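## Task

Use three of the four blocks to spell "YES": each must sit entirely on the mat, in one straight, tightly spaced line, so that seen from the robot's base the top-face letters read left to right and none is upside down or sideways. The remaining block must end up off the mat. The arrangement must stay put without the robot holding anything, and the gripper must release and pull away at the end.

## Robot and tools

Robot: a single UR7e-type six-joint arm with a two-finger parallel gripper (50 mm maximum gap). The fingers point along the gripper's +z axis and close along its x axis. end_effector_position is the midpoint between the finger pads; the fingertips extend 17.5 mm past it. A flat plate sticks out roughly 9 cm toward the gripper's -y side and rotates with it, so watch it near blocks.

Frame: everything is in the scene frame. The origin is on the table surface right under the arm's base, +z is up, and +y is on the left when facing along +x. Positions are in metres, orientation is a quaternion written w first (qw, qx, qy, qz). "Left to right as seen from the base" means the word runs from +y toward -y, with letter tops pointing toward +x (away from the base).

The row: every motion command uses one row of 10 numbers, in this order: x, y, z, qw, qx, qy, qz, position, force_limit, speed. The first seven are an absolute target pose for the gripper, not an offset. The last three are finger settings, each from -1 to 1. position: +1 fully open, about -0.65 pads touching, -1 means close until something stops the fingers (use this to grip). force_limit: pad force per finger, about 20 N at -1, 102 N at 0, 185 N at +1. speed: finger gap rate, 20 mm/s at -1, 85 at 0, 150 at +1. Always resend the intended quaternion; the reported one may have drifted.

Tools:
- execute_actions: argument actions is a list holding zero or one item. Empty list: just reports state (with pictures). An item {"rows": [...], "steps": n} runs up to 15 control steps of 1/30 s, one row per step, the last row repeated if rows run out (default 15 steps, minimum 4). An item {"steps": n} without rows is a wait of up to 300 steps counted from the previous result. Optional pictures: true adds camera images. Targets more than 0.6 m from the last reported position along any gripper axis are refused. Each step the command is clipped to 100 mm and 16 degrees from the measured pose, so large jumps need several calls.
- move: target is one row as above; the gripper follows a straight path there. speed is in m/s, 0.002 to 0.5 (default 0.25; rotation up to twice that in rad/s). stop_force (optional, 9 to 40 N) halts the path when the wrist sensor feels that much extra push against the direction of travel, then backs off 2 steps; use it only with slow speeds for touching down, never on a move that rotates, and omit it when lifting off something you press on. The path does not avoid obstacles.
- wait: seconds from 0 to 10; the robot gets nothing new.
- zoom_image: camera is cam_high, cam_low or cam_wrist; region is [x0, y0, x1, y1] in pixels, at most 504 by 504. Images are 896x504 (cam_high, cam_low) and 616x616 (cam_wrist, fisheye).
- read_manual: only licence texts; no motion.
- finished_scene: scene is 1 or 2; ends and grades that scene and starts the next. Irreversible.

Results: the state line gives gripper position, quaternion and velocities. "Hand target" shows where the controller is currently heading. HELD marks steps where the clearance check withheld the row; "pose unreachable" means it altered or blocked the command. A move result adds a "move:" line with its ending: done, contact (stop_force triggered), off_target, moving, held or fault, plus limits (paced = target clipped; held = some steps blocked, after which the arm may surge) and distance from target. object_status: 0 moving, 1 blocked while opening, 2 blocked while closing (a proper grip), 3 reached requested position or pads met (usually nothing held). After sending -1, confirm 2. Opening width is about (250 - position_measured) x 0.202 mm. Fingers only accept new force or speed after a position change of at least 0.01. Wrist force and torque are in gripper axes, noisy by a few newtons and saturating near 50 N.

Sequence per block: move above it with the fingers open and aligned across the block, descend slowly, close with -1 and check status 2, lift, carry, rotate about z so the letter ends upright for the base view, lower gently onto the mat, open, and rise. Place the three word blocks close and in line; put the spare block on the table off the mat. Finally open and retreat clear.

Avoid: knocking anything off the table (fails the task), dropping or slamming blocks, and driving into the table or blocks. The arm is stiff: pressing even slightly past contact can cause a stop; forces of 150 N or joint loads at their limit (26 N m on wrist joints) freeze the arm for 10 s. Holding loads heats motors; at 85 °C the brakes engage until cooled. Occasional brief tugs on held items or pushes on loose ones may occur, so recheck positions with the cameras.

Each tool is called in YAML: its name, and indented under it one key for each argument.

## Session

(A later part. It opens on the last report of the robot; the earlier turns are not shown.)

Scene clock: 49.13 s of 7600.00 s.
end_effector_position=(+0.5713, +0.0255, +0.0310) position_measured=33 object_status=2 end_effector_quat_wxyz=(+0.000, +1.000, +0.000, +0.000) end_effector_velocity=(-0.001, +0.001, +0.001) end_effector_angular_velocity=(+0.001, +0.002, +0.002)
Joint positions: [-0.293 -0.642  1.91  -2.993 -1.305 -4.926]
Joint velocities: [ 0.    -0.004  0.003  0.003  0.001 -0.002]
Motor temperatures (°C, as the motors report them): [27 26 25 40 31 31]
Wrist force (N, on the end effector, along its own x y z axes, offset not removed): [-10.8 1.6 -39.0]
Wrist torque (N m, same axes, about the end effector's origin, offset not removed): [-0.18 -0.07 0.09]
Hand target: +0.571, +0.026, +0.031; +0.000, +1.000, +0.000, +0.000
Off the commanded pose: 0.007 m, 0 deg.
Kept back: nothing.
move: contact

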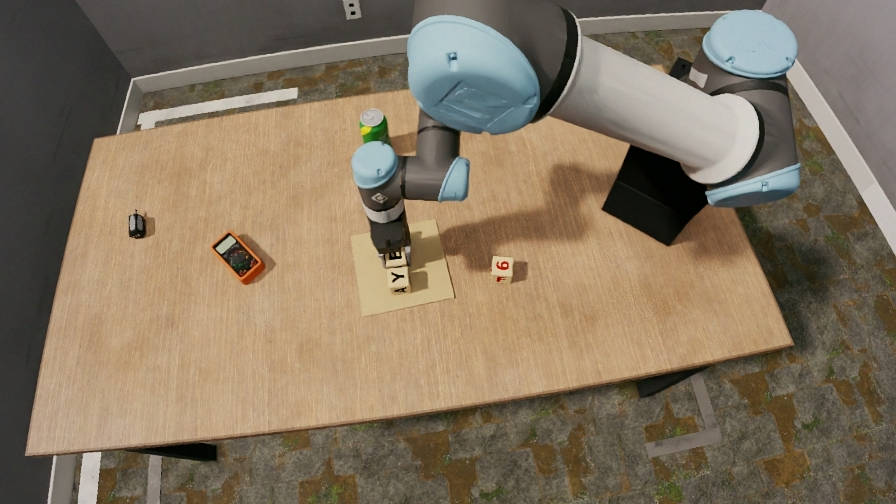

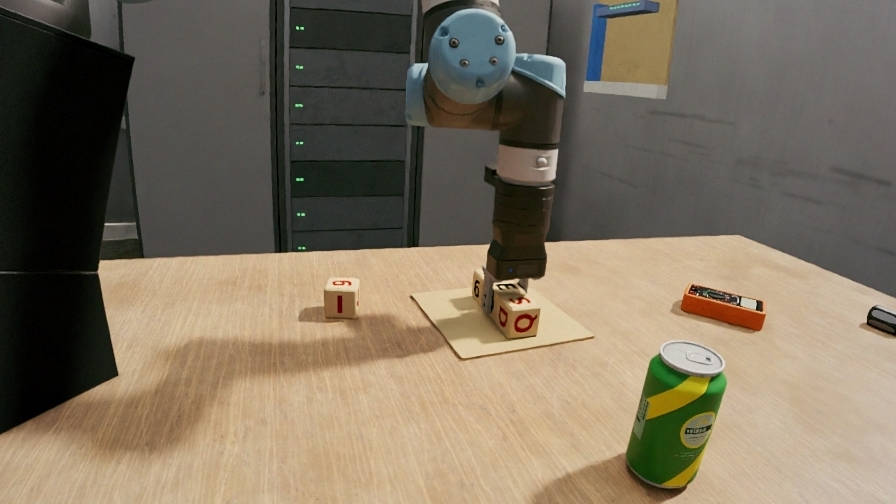

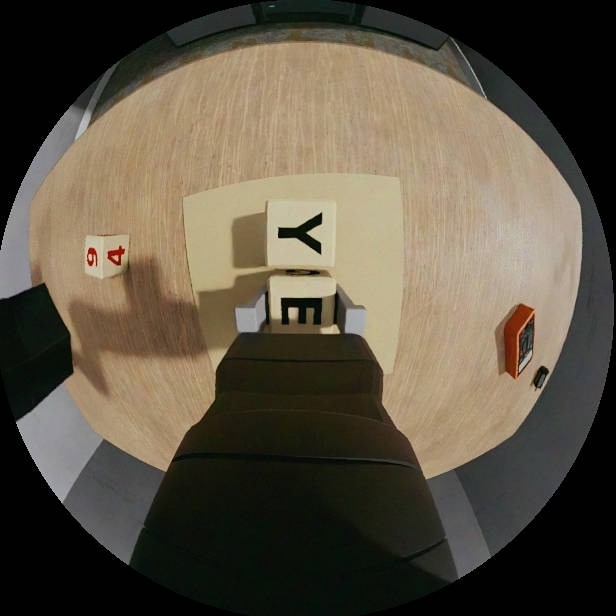

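Release, then inspect S directly under the camera.

move:
  target: [0.571,0.0255,0.0318,0,1,0,0,1,-0.5,0]

move:
  target: [0.571,0.0255,0.08,0,1,0,0,1,-0.5,0]

move:
  target: [0.57,-0.06,0.08,0,1,0,0,1,-0.5,0]

zoom_image:
  camera: "cam_wrist"
  region: [260,200,350,290]

Scene clock: 50.07 s of 7600.00 s.
end_effector_position=(+0.5710, +0.0255, +0.0318) position_measured=3 object_status=3 end_effector_quat_wxyz=(+0.000, +1.000, +0.000, -0.000) end_effector_velocity=(+0.000, +0.000, +0.000) end_effector_angular_velocity=(+0.001, +0.000, -0.000)
Joint positions: [-0.293 -0.644  1.912 -2.991 -1.305 -4.926]
Joint velocities: [-0.    -0.    -0.     0.001  0.001 -0.   ]
Motor temperatures (°C, as the motors report them): [27 26 25 40 31 31]
Wrist force (N, on the end effector, along its own x y z axes, offset not removed): [0.0 1.3 -3.0]
Wrist torque (N m, same axes, about the end effector's origin, offset not removed): [0.05 0.15 0.06]
Hand target: +0.571, +0.025, +0.032; -0.000, +1.000, +0.000, -0.000
Off the commanded pose: 0.000 m, 0 deg.
Kept back: nothing.
move: done

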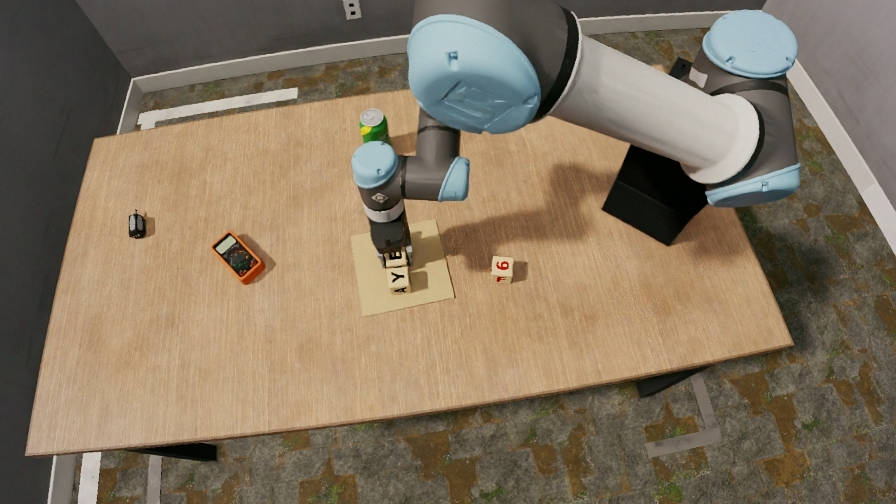

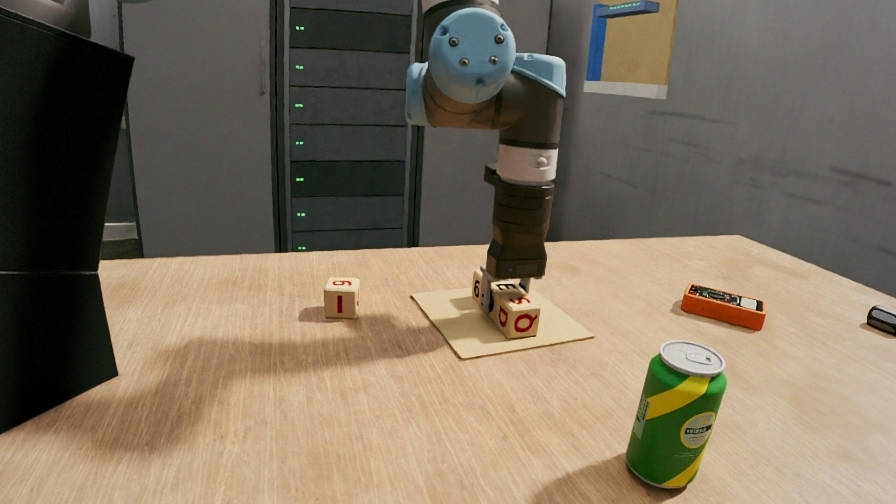

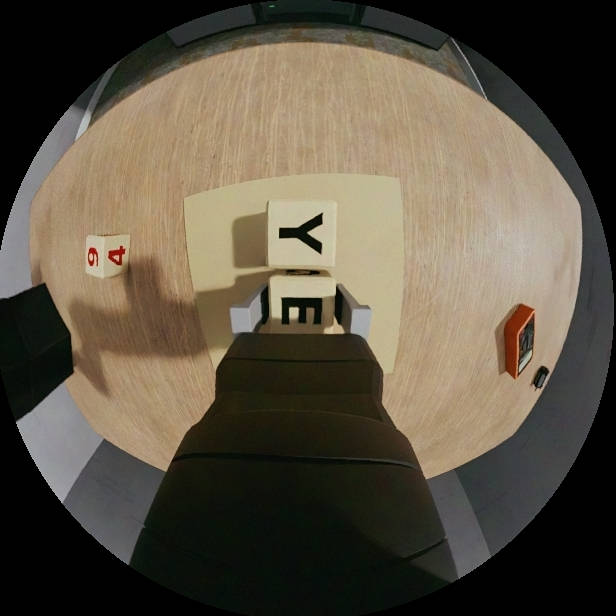

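Scene clock: 50.93 s of 7600.00 s.
end_effector_position=(+0.5710, +0.0255, +0.0799) position_measured=3 object_status=3 end_effector_quat_wxyz=(-0.000, +1.000, -0.000, -0.000) end_effector_velocity=(+0.000, -0.000, +0.002) end_effector_angular_velocity=(-0.002, -0.000, +0.000)
Joint positions: [-0.316 -0.763  1.97  -2.924 -1.302 -4.95 ]
Joint velocities: [-0.001 -0.004  0.001  0.002 -0.002 -0.001]
Motor temperatures (°C, as the motors report them): [27 26 25 40 31 31]
Wrist force (N, on the end effector, along its own x y z axes, offset not removed): [0.3 1.9 -1.0]
Wrist torque (N m, same axes, about the end effector's origin, offset not removed): [0.12 0.06 -0.01]
Hand target: +0.571, +0.025, +0.080; -0.000, +1.000, -0.000, -0.000
Off the commanded pose: 0.000 m, 0 deg.
Kept back: nothing.
move: done

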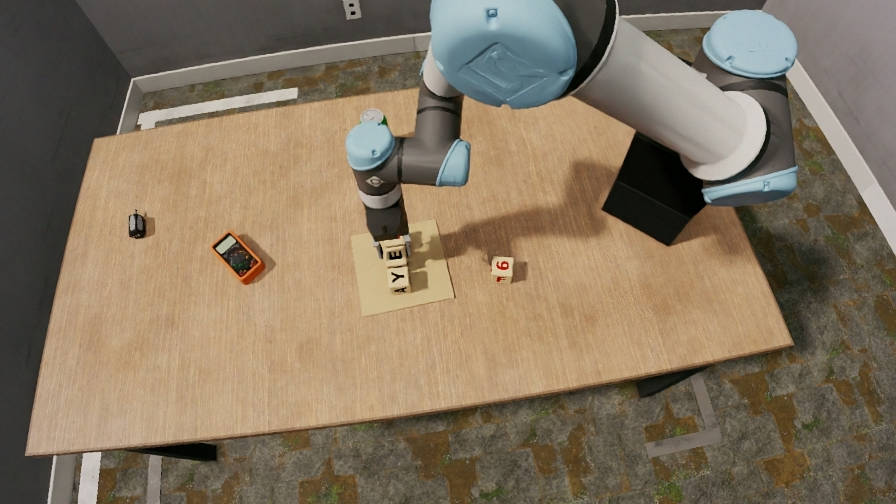

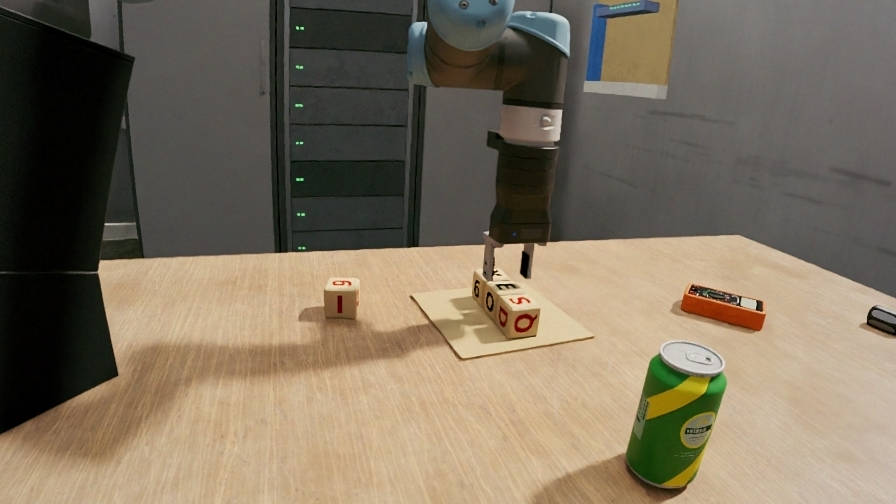

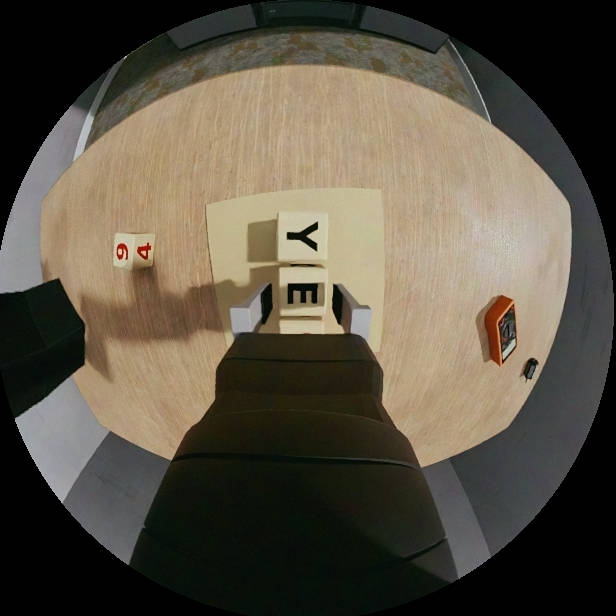

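Scene clock: 51.83 s of 7600.00 s.
end_effector_position=(+0.5701, -0.0598, +0.0800) position_measured=3 object_status=3 end_effector_quat_wxyz=(-0.000, +1.000, +0.000, -0.000) end_effector_velocity=(-0.000, -0.001, -0.000) end_effector_angular_velocity=(+0.002, +0.001, -0.001)
Joint positions: [-0.459 -0.72   1.938 -2.894 -1.284 -5.097]
Joint velocities: [-0.002  0.001 -0.001  0.002  0.002 -0.002]
Motor temperatures (°C, as the motors report them): [27 26 25 40 31 31]
Wrist force (N, on the end effector, along its own x y z axes, offset not removed): [0.0 -0.7 -2.4]
Wrist torque (N m, same axes, about the end effector's origin, offset not removed): [-0.43 0.18 0.11]
Hand target: +0.570, -0.060, +0.080; -0.000, +1.000, -0.000, -0.000
Off the commanded pose: 0.000 m, 0 deg.
Kept back: nothing.
move: done

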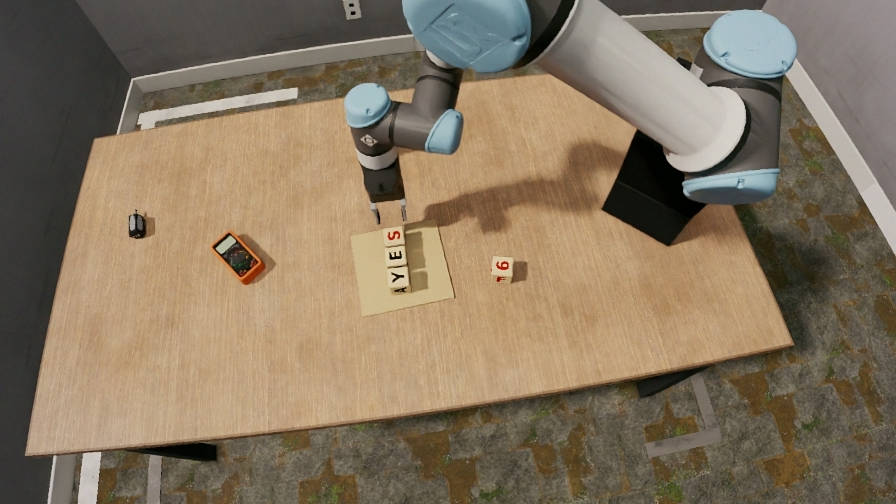

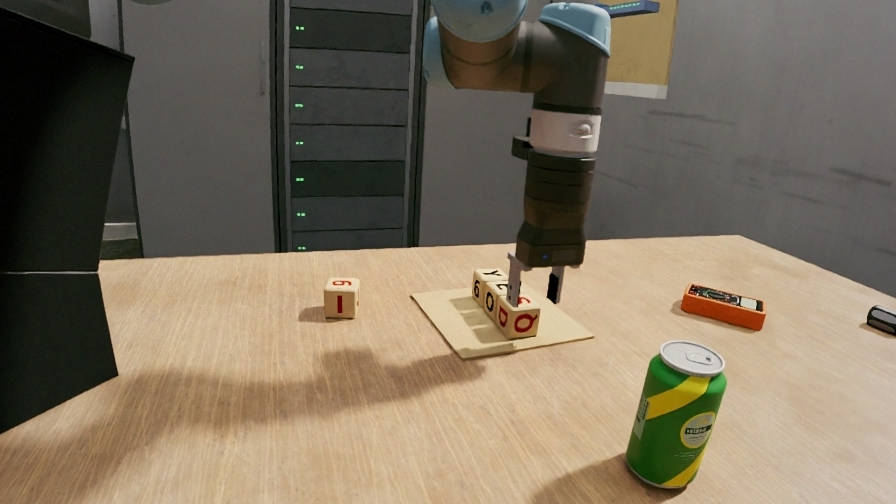

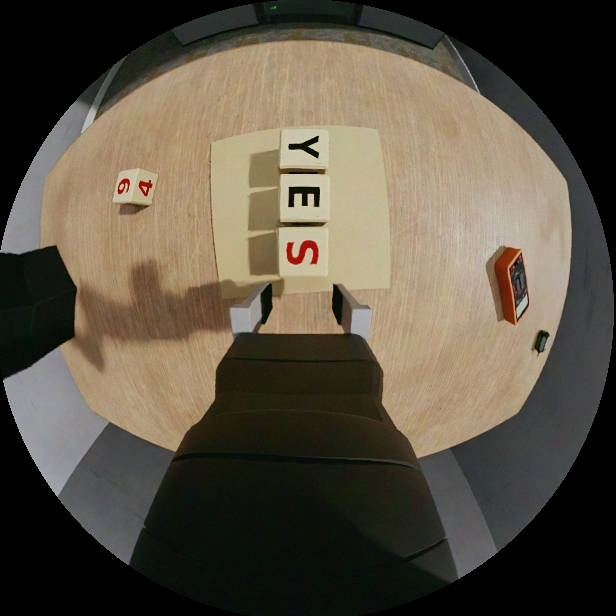

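Region (260, 200, 350, 290) of cam_wrist's 616x616 image, scaled by 5.600, with more detail than that image has.

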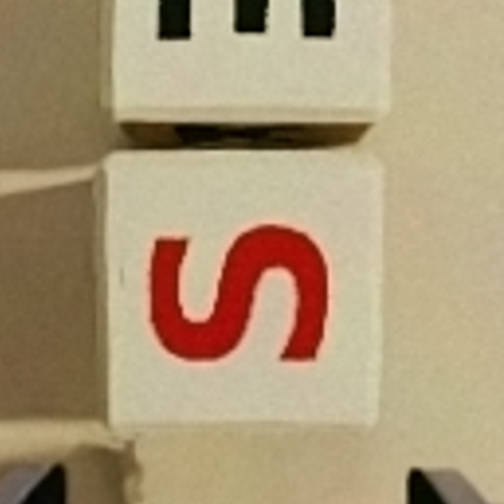

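move:
  target: [0.57,-0.024,0.075,0,1,0,0,1,-0.5,0]

move:
  target: [0.57,-0.024,0.03,0,1,0,0,1,-0.5,0]
  speed: 0.12

move:
  target: [0.57,-0.024,0.03,0,1,0,0,-1,-0.5,0]

move:
  target: [0.57,-0.024,0.085,0,1,0,0,-1,-0.5,0]

move:
  target: [0.57,-0.024,0.085,0,0.02,-1,0,-1,-0.5,0]
  speed: 0.5

move:
  target: [0.571,-0.024,0.035,0,0,-1,0,-1,-0.5,0]
  speed: 0.1

move:
  target: [0.571,-0.024,0.026,0,0,-1,0,-1,-0.5,0]
  speed: 0.005
  stop_force: 9

Scene clock: 53.00 s of 7600.00 s.
end_effector_position=(+0.5699, -0.0241, +0.0750) position_measured=3 object_status=3 end_effector_quat_wxyz=(+0.000, +1.000, -0.000, +0.000) end_effector_velocity=(-0.001, +0.001, -0.000) end_effector_angular_velocity=(-0.000, +0.001, -0.001)
Joint positions: [-0.398 -0.728  1.952 -2.919 -1.291 -5.034]
Joint velocities: [ 0.002 -0.     0.001 -0.    -0.001  0.003]
Motor temperatures (°C, as the motors report them): [27 26 25 40 31 31]
Wrist force (N, on the end effector, along its own x y z axes, offset not removed): [0.6 2.1 -1.3]
Wrist torque (N m, same axes, about the end effector's origin, offset not removed): [0.14 0.07 0.00]
Hand target: +0.570, -0.024, +0.075; +0.000, +1.000, +0.000, +0.000
Off the commanded pose: 0.000 m, 0 deg.
Kept back: nothing.
move: done

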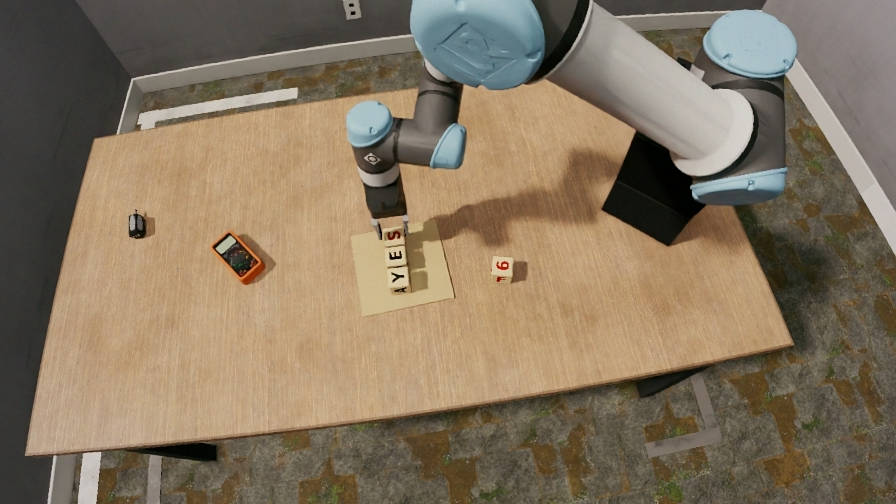

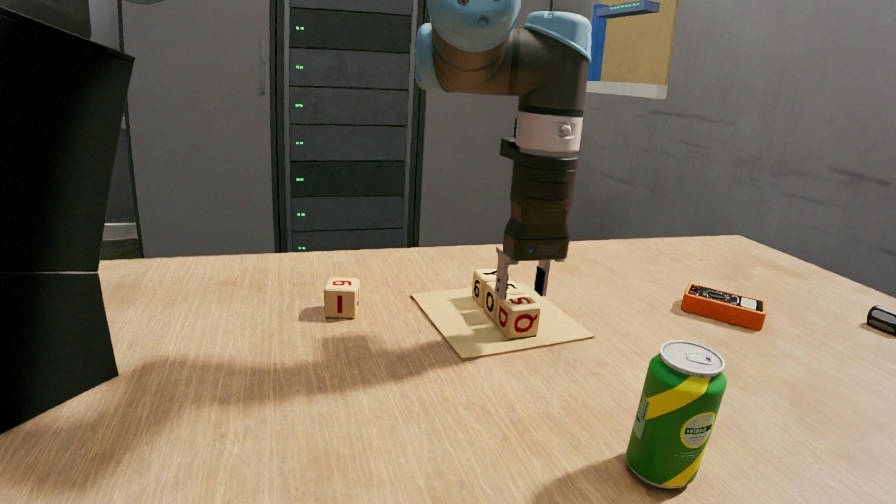

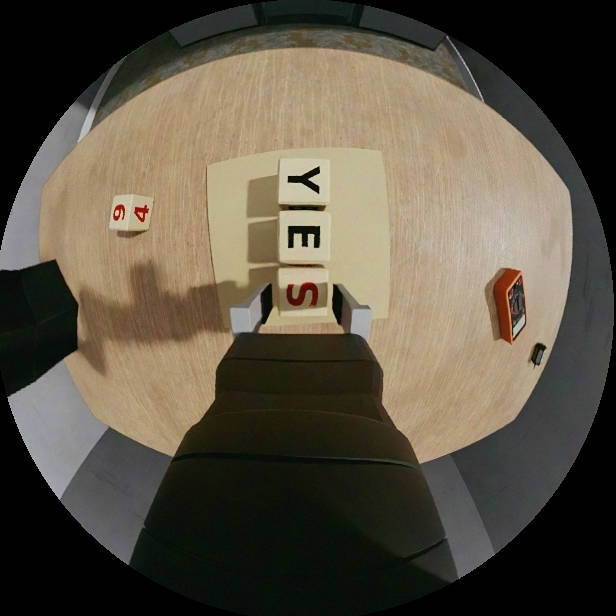

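Scene clock: 53.87 s of 7600.00 s.
end_effector_position=(+0.5700, -0.0240, +0.0301) position_measured=3 object_status=3 end_effector_quat_wxyz=(+0.000, +1.000, +0.000, +0.000) end_effector_velocity=(-0.000, -0.000, -0.002) end_effector_angular_velocity=(+0.000, +0.001, -0.001)
Joint positions: [-0.376 -0.618  1.897 -2.981 -1.294 -5.011]
Joint velocities: [ 0.001  0.004 -0.003  0.    -0.     0.001]
Motor temperatures (°C, as the motors report them): [27 26 25 40 31 31]
Wrist force (N, on the end effector, along its own x y z axes, offset not removed): [-0.6 1.8 -0.5]
Wrist torque (N m, same axes, about the end effector's origin, offset not removed): [0.21 0.28 0.10]
Hand target: +0.570, -0.024, +0.030; +0.000, +1.000, +0.000, +0.000
Off the commanded pose: 0.000 m, 0 deg.
Kept back: nothing.
move: done

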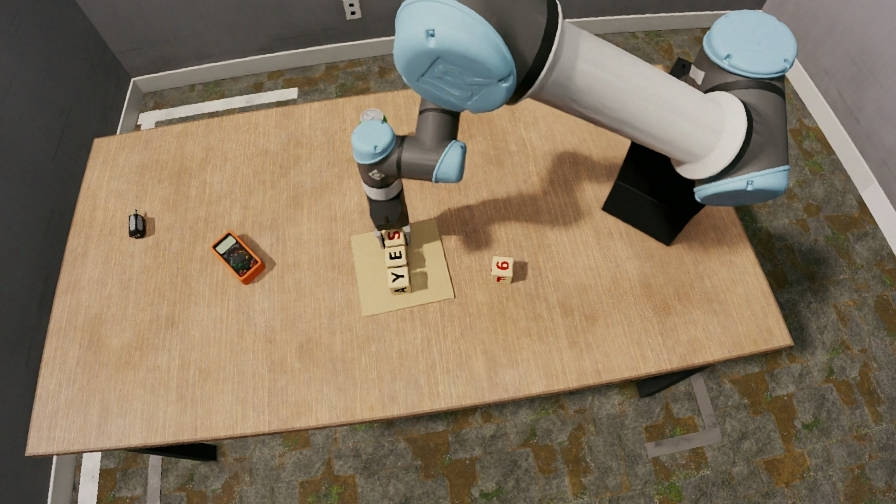

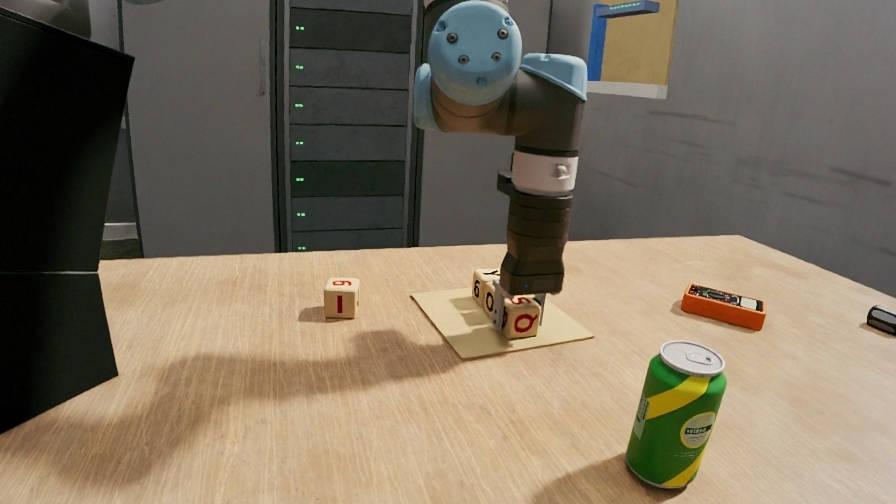

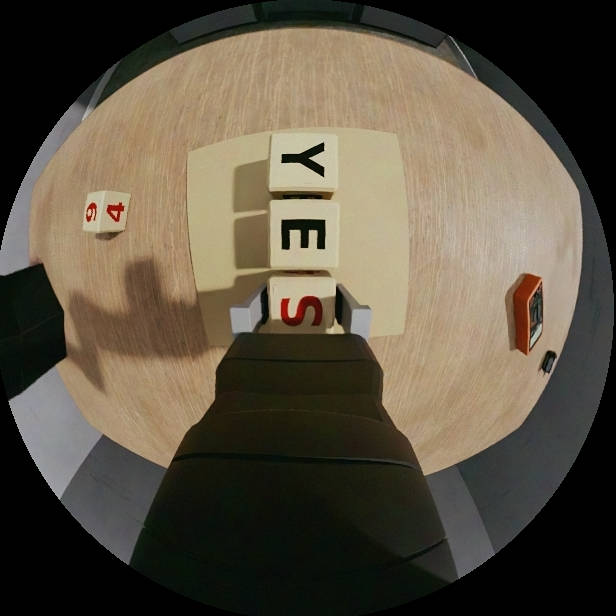

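Scene clock: 54.57 s of 7600.00 s.
end_effector_position=(+0.5700, -0.0240, +0.0300) position_measured=33 object_status=2 end_effector_quat_wxyz=(+0.000, +1.000, -0.000, +0.000) end_effector_velocity=(-0.000, +0.000, -0.000) end_effector_angular_velocity=(+0.001, +0.000, +0.001)
Joint positions: [-0.376 -0.617  1.897 -2.981 -1.294 -5.011]
Joint velocities: [ 0.     0.     0.    -0.     0.001 -0.001]
Motor temperatures (°C, as the motors report them): [27 26 25 40 31 31]
Wrist force (N, on the end effector, along its own x y z axes, offset not removed): [-2.4 0.3 -11.6]
Wrist torque (N m, same axes, about the end effector's origin, offset not removed): [-0.09 0.01 0.08]
Hand target: +0.570, -0.024, +0.030; +0.000, +1.000, +0.000, -0.000
Off the commanded pose: 0.000 m, 0 deg.
Kept back: nothing.
move: done

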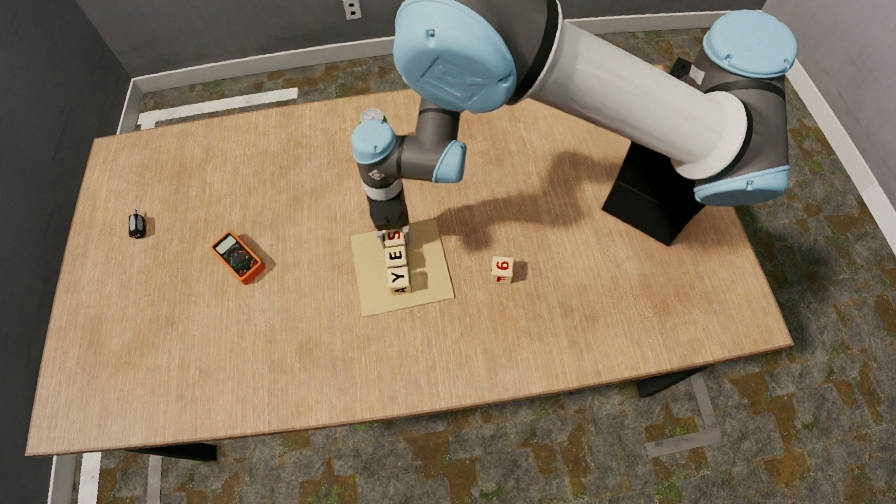

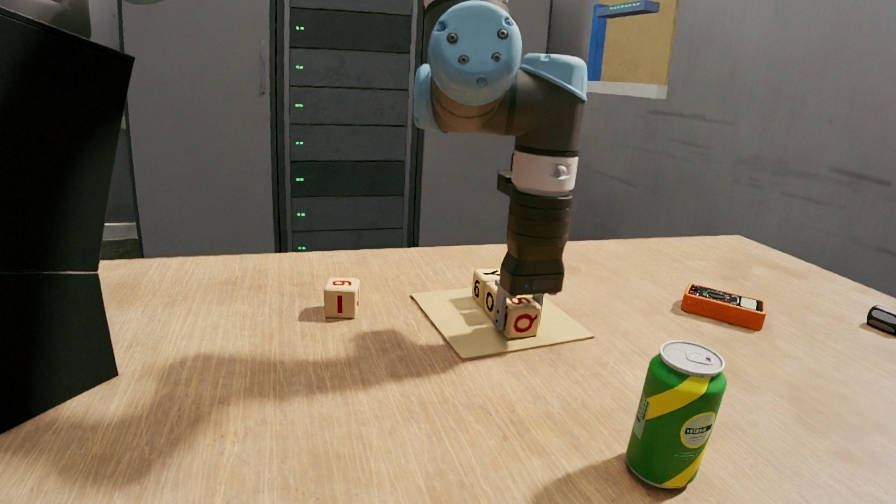

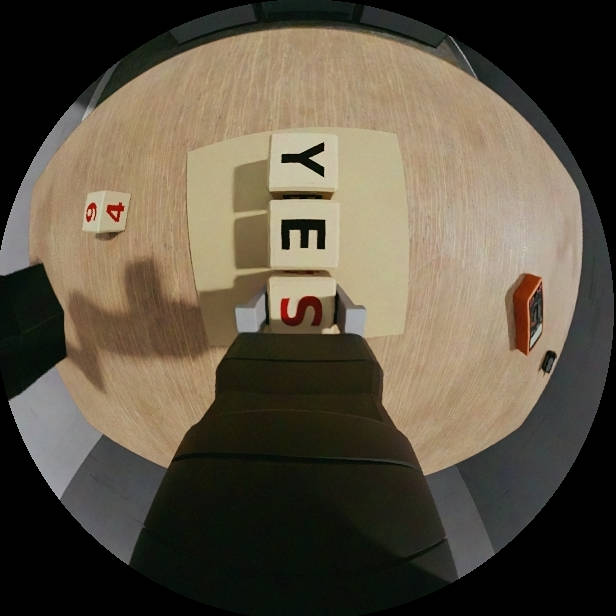

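Scene clock: 55.43 s of 7600.00 s.
end_effector_position=(+0.5700, -0.0240, +0.0849) position_measured=33 object_status=2 end_effector_quat_wxyz=(-0.000, +1.000, -0.000, -0.000) end_effector_velocity=(+0.000, +0.000, +0.002) end_effector_angular_velocity=(+0.002, -0.000, +0.001)
Joint positions: [-0.403 -0.752  1.962 -2.903 -1.29  -5.039]
Joint velocities: [-0.001 -0.004  0.001  0.003  0.002 -0.001]
Motor temperatures (°C, as the motors report them): [27 26 25 40 31 31]
Wrist force (N, on the end effector, along its own x y z axes, offset not removed): [-1.0 1.3 -0.9]
Wrist torque (N m, same axes, about the end effector's origin, offset not removed): [0.10 0.23 0.13]
Hand target: +0.570, -0.024, +0.085; -0.000, +1.000, -0.000, -0.000
Off the commanded pose: 0.000 m, 0 deg.
Kept back: nothing.
move: done

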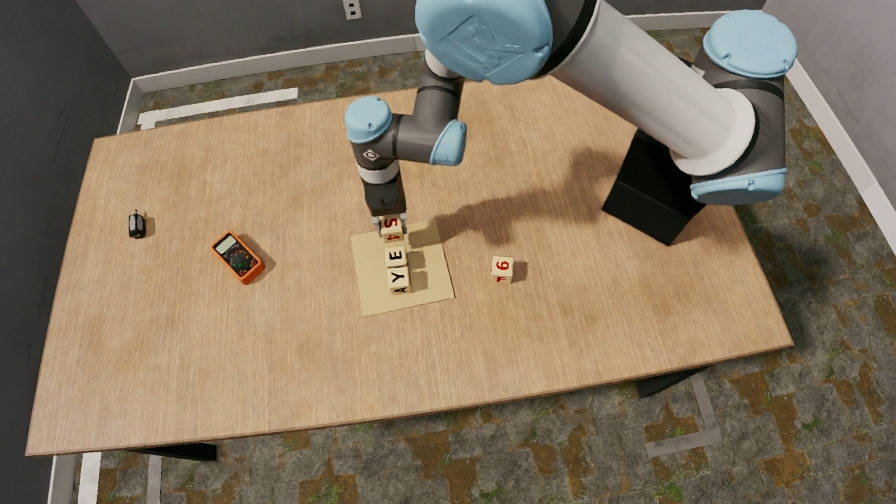

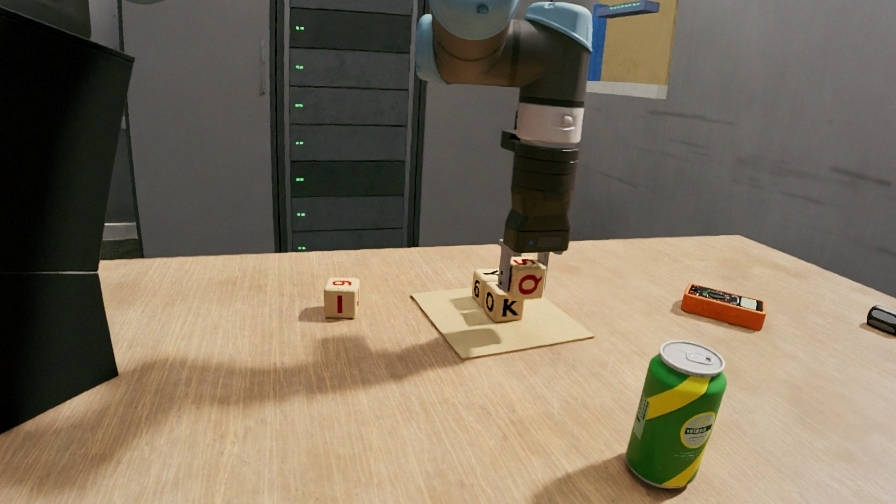

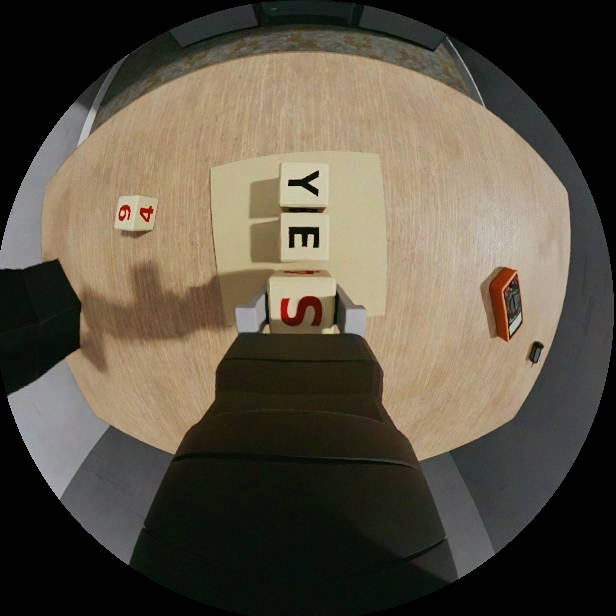

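Scene clock: 59.13 s of 7600.00 s.
end_effector_position=(+0.5700, -0.0240, +0.0850) position_measured=33 object_status=2 end_effector_quat_wxyz=(+0.000, -0.020, +1.000, +0.000) end_effector_velocity=(-0.000, +0.000, -0.000) end_effector_angular_velocity=(-0.001, +0.000, -0.008)
Joint positions: [-0.319 -0.777  1.981 -2.92  -1.301 -1.851]
Joint velocities: [ 0.001  0.    -0.     0.    -0.001  0.009]
Motor temperatures (°C, as the motors report them): [27 26 25 40 31 31]
Wrist force (N, on the end effector, along its own x y z axes, offset not removed): [-0.8 -0.2 -1.3]
Wrist torque (N m, same axes, about the end effector's origin, offset not removed): [-0.26 0.25 0.07]
Hand target: +0.570, -0.024, +0.085; +0.000, -0.020, +1.000, -0.000
Off the commanded pose: 0.000 m, 0 deg.
Kept back: nothing.
move: done

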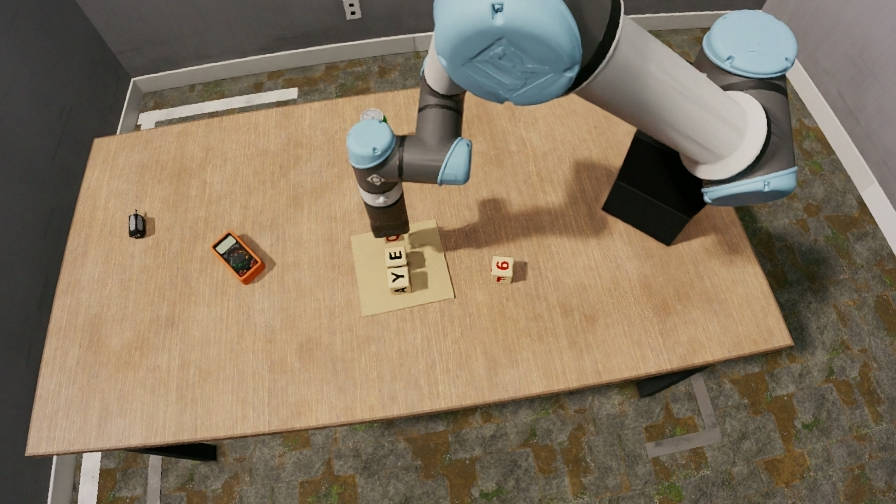

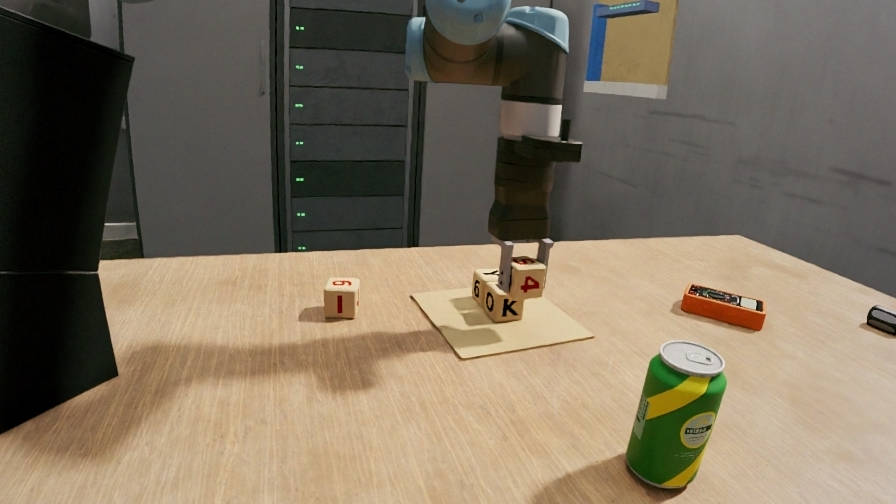

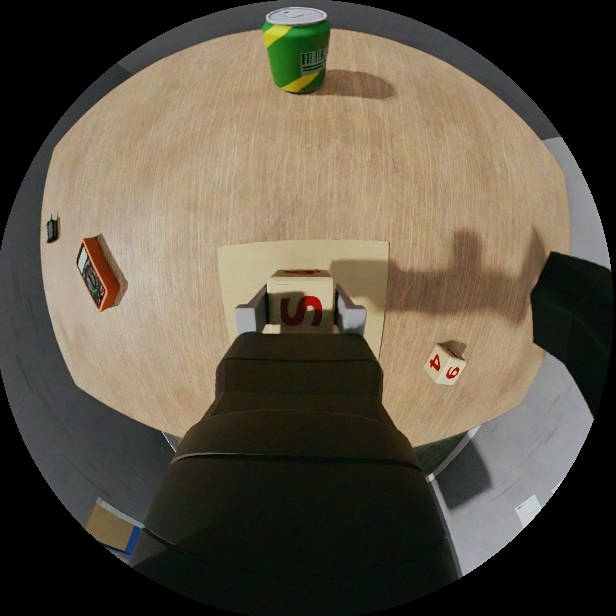

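Scene clock: 60.07 s of 7600.00 s.
end_effector_position=(+0.5710, -0.0240, +0.0351) position_measured=33 object_status=2 end_effector_quat_wxyz=(+0.000, -0.000, +1.000, -0.000) end_effector_velocity=(+0.001, -0.000, -0.001) end_effector_angular_velocity=(-0.001, -0.003, +0.000)
Joint positions: [-0.294 -0.653  1.916 -2.987 -1.305 -1.785]
Joint velocities: [ 0.001  0.003 -0.003 -0.003 -0.     0.001]
Motor temperatures (°C, as the motors report them): [27 26 25 40 31 31]
Wrist force (N, on the end effector, along its own x y z axes, offset not removed): [-1.2 2.2 -1.6]
Wrist torque (N m, same axes, about the end effector's origin, offset not removed): [0.27 0.36 0.12]
Hand target: +0.571, -0.024, +0.035; +0.000, -0.000, +1.000, -0.000
Off the commanded pose: 0.000 m, 0 deg.
Kept back: nothing.
move: done

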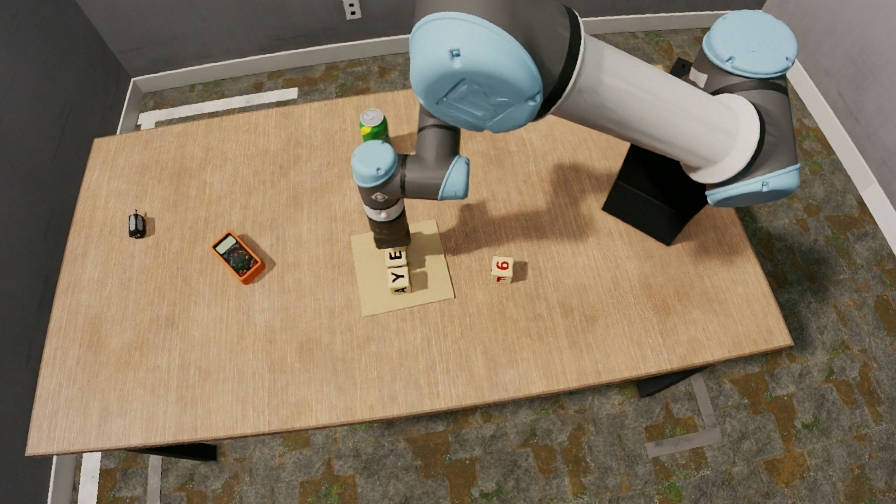

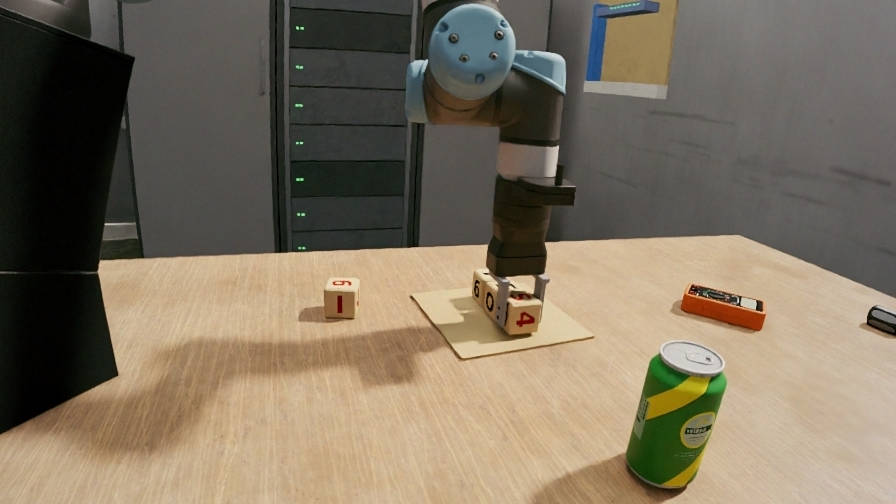

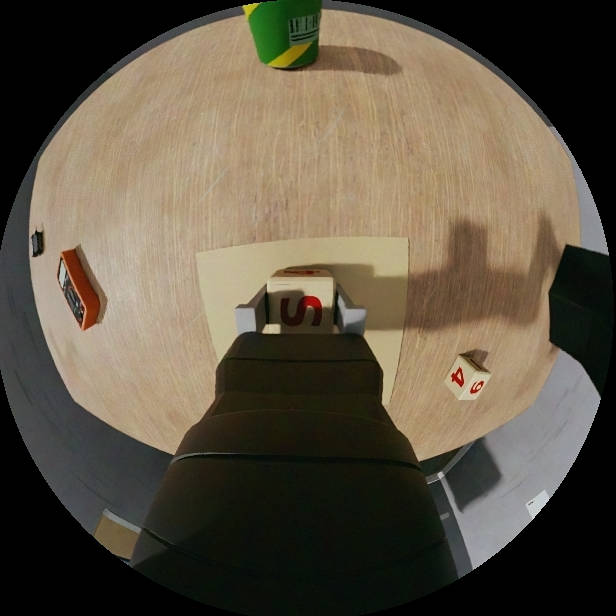

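Scene clock: 61.47 s of 7600.00 s.
end_effector_position=(+0.5712, -0.0240, +0.0299) position_measured=33 object_status=2 end_effector_quat_wxyz=(+0.000, -0.000, +1.000, -0.000) end_effector_velocity=(-0.000, +0.001, +0.001) end_effector_angular_velocity=(+0.001, -0.001, +0.003)
Joint positions: [-0.291 -0.64   1.909 -2.994 -1.306 -1.783]
Joint velocities: [ 0.    -0.002  0.003 -0.001  0.001 -0.002]
Motor temperatures (°C, as the motors report them): [27 26 25 40 31 31]
Wrist force (N, on the end effector, along its own x y z axes, offset not removed): [9.0 1.7 -28.3]
Wrist torque (N m, same axes, about the end effector's origin, offset not removed): [-0.16 0.21 0.07]
Hand target: +0.571, -0.024, +0.030; +0.000, -0.000, +1.000, -0.000
Off the commanded pose: 0.004 m, 0 deg.
Kept back: nothing.
move: contact

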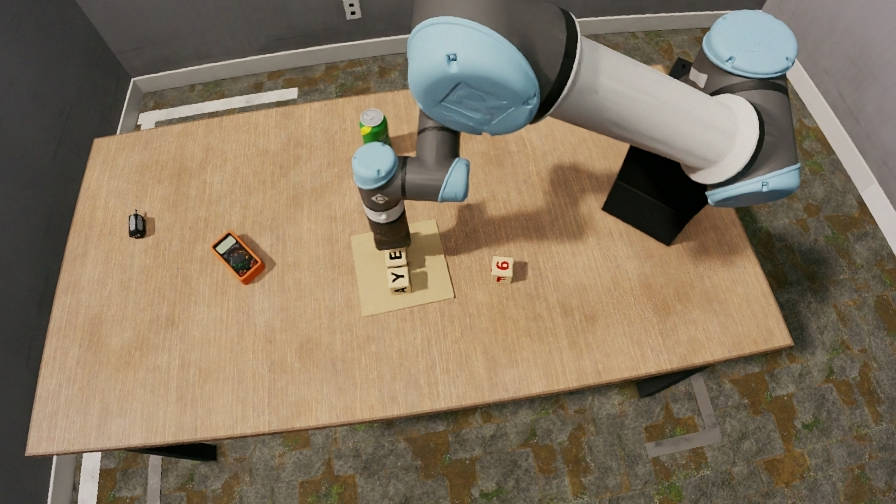

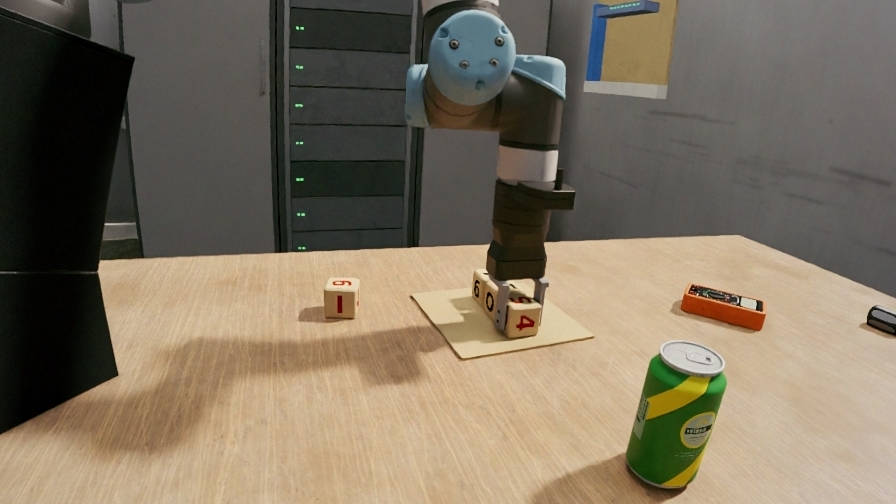

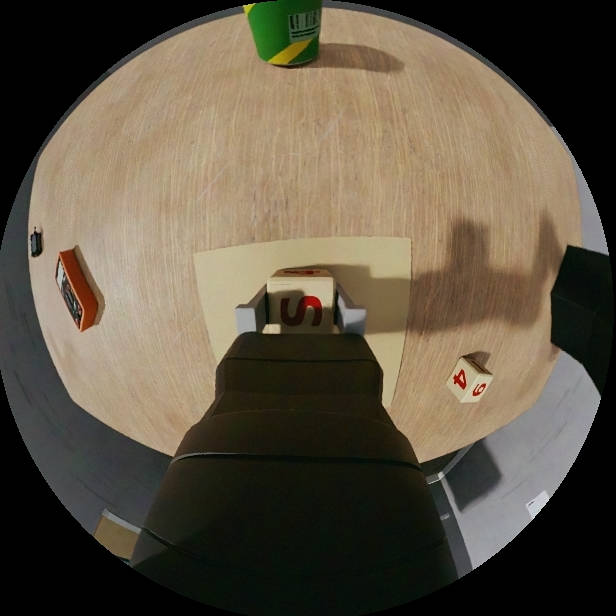

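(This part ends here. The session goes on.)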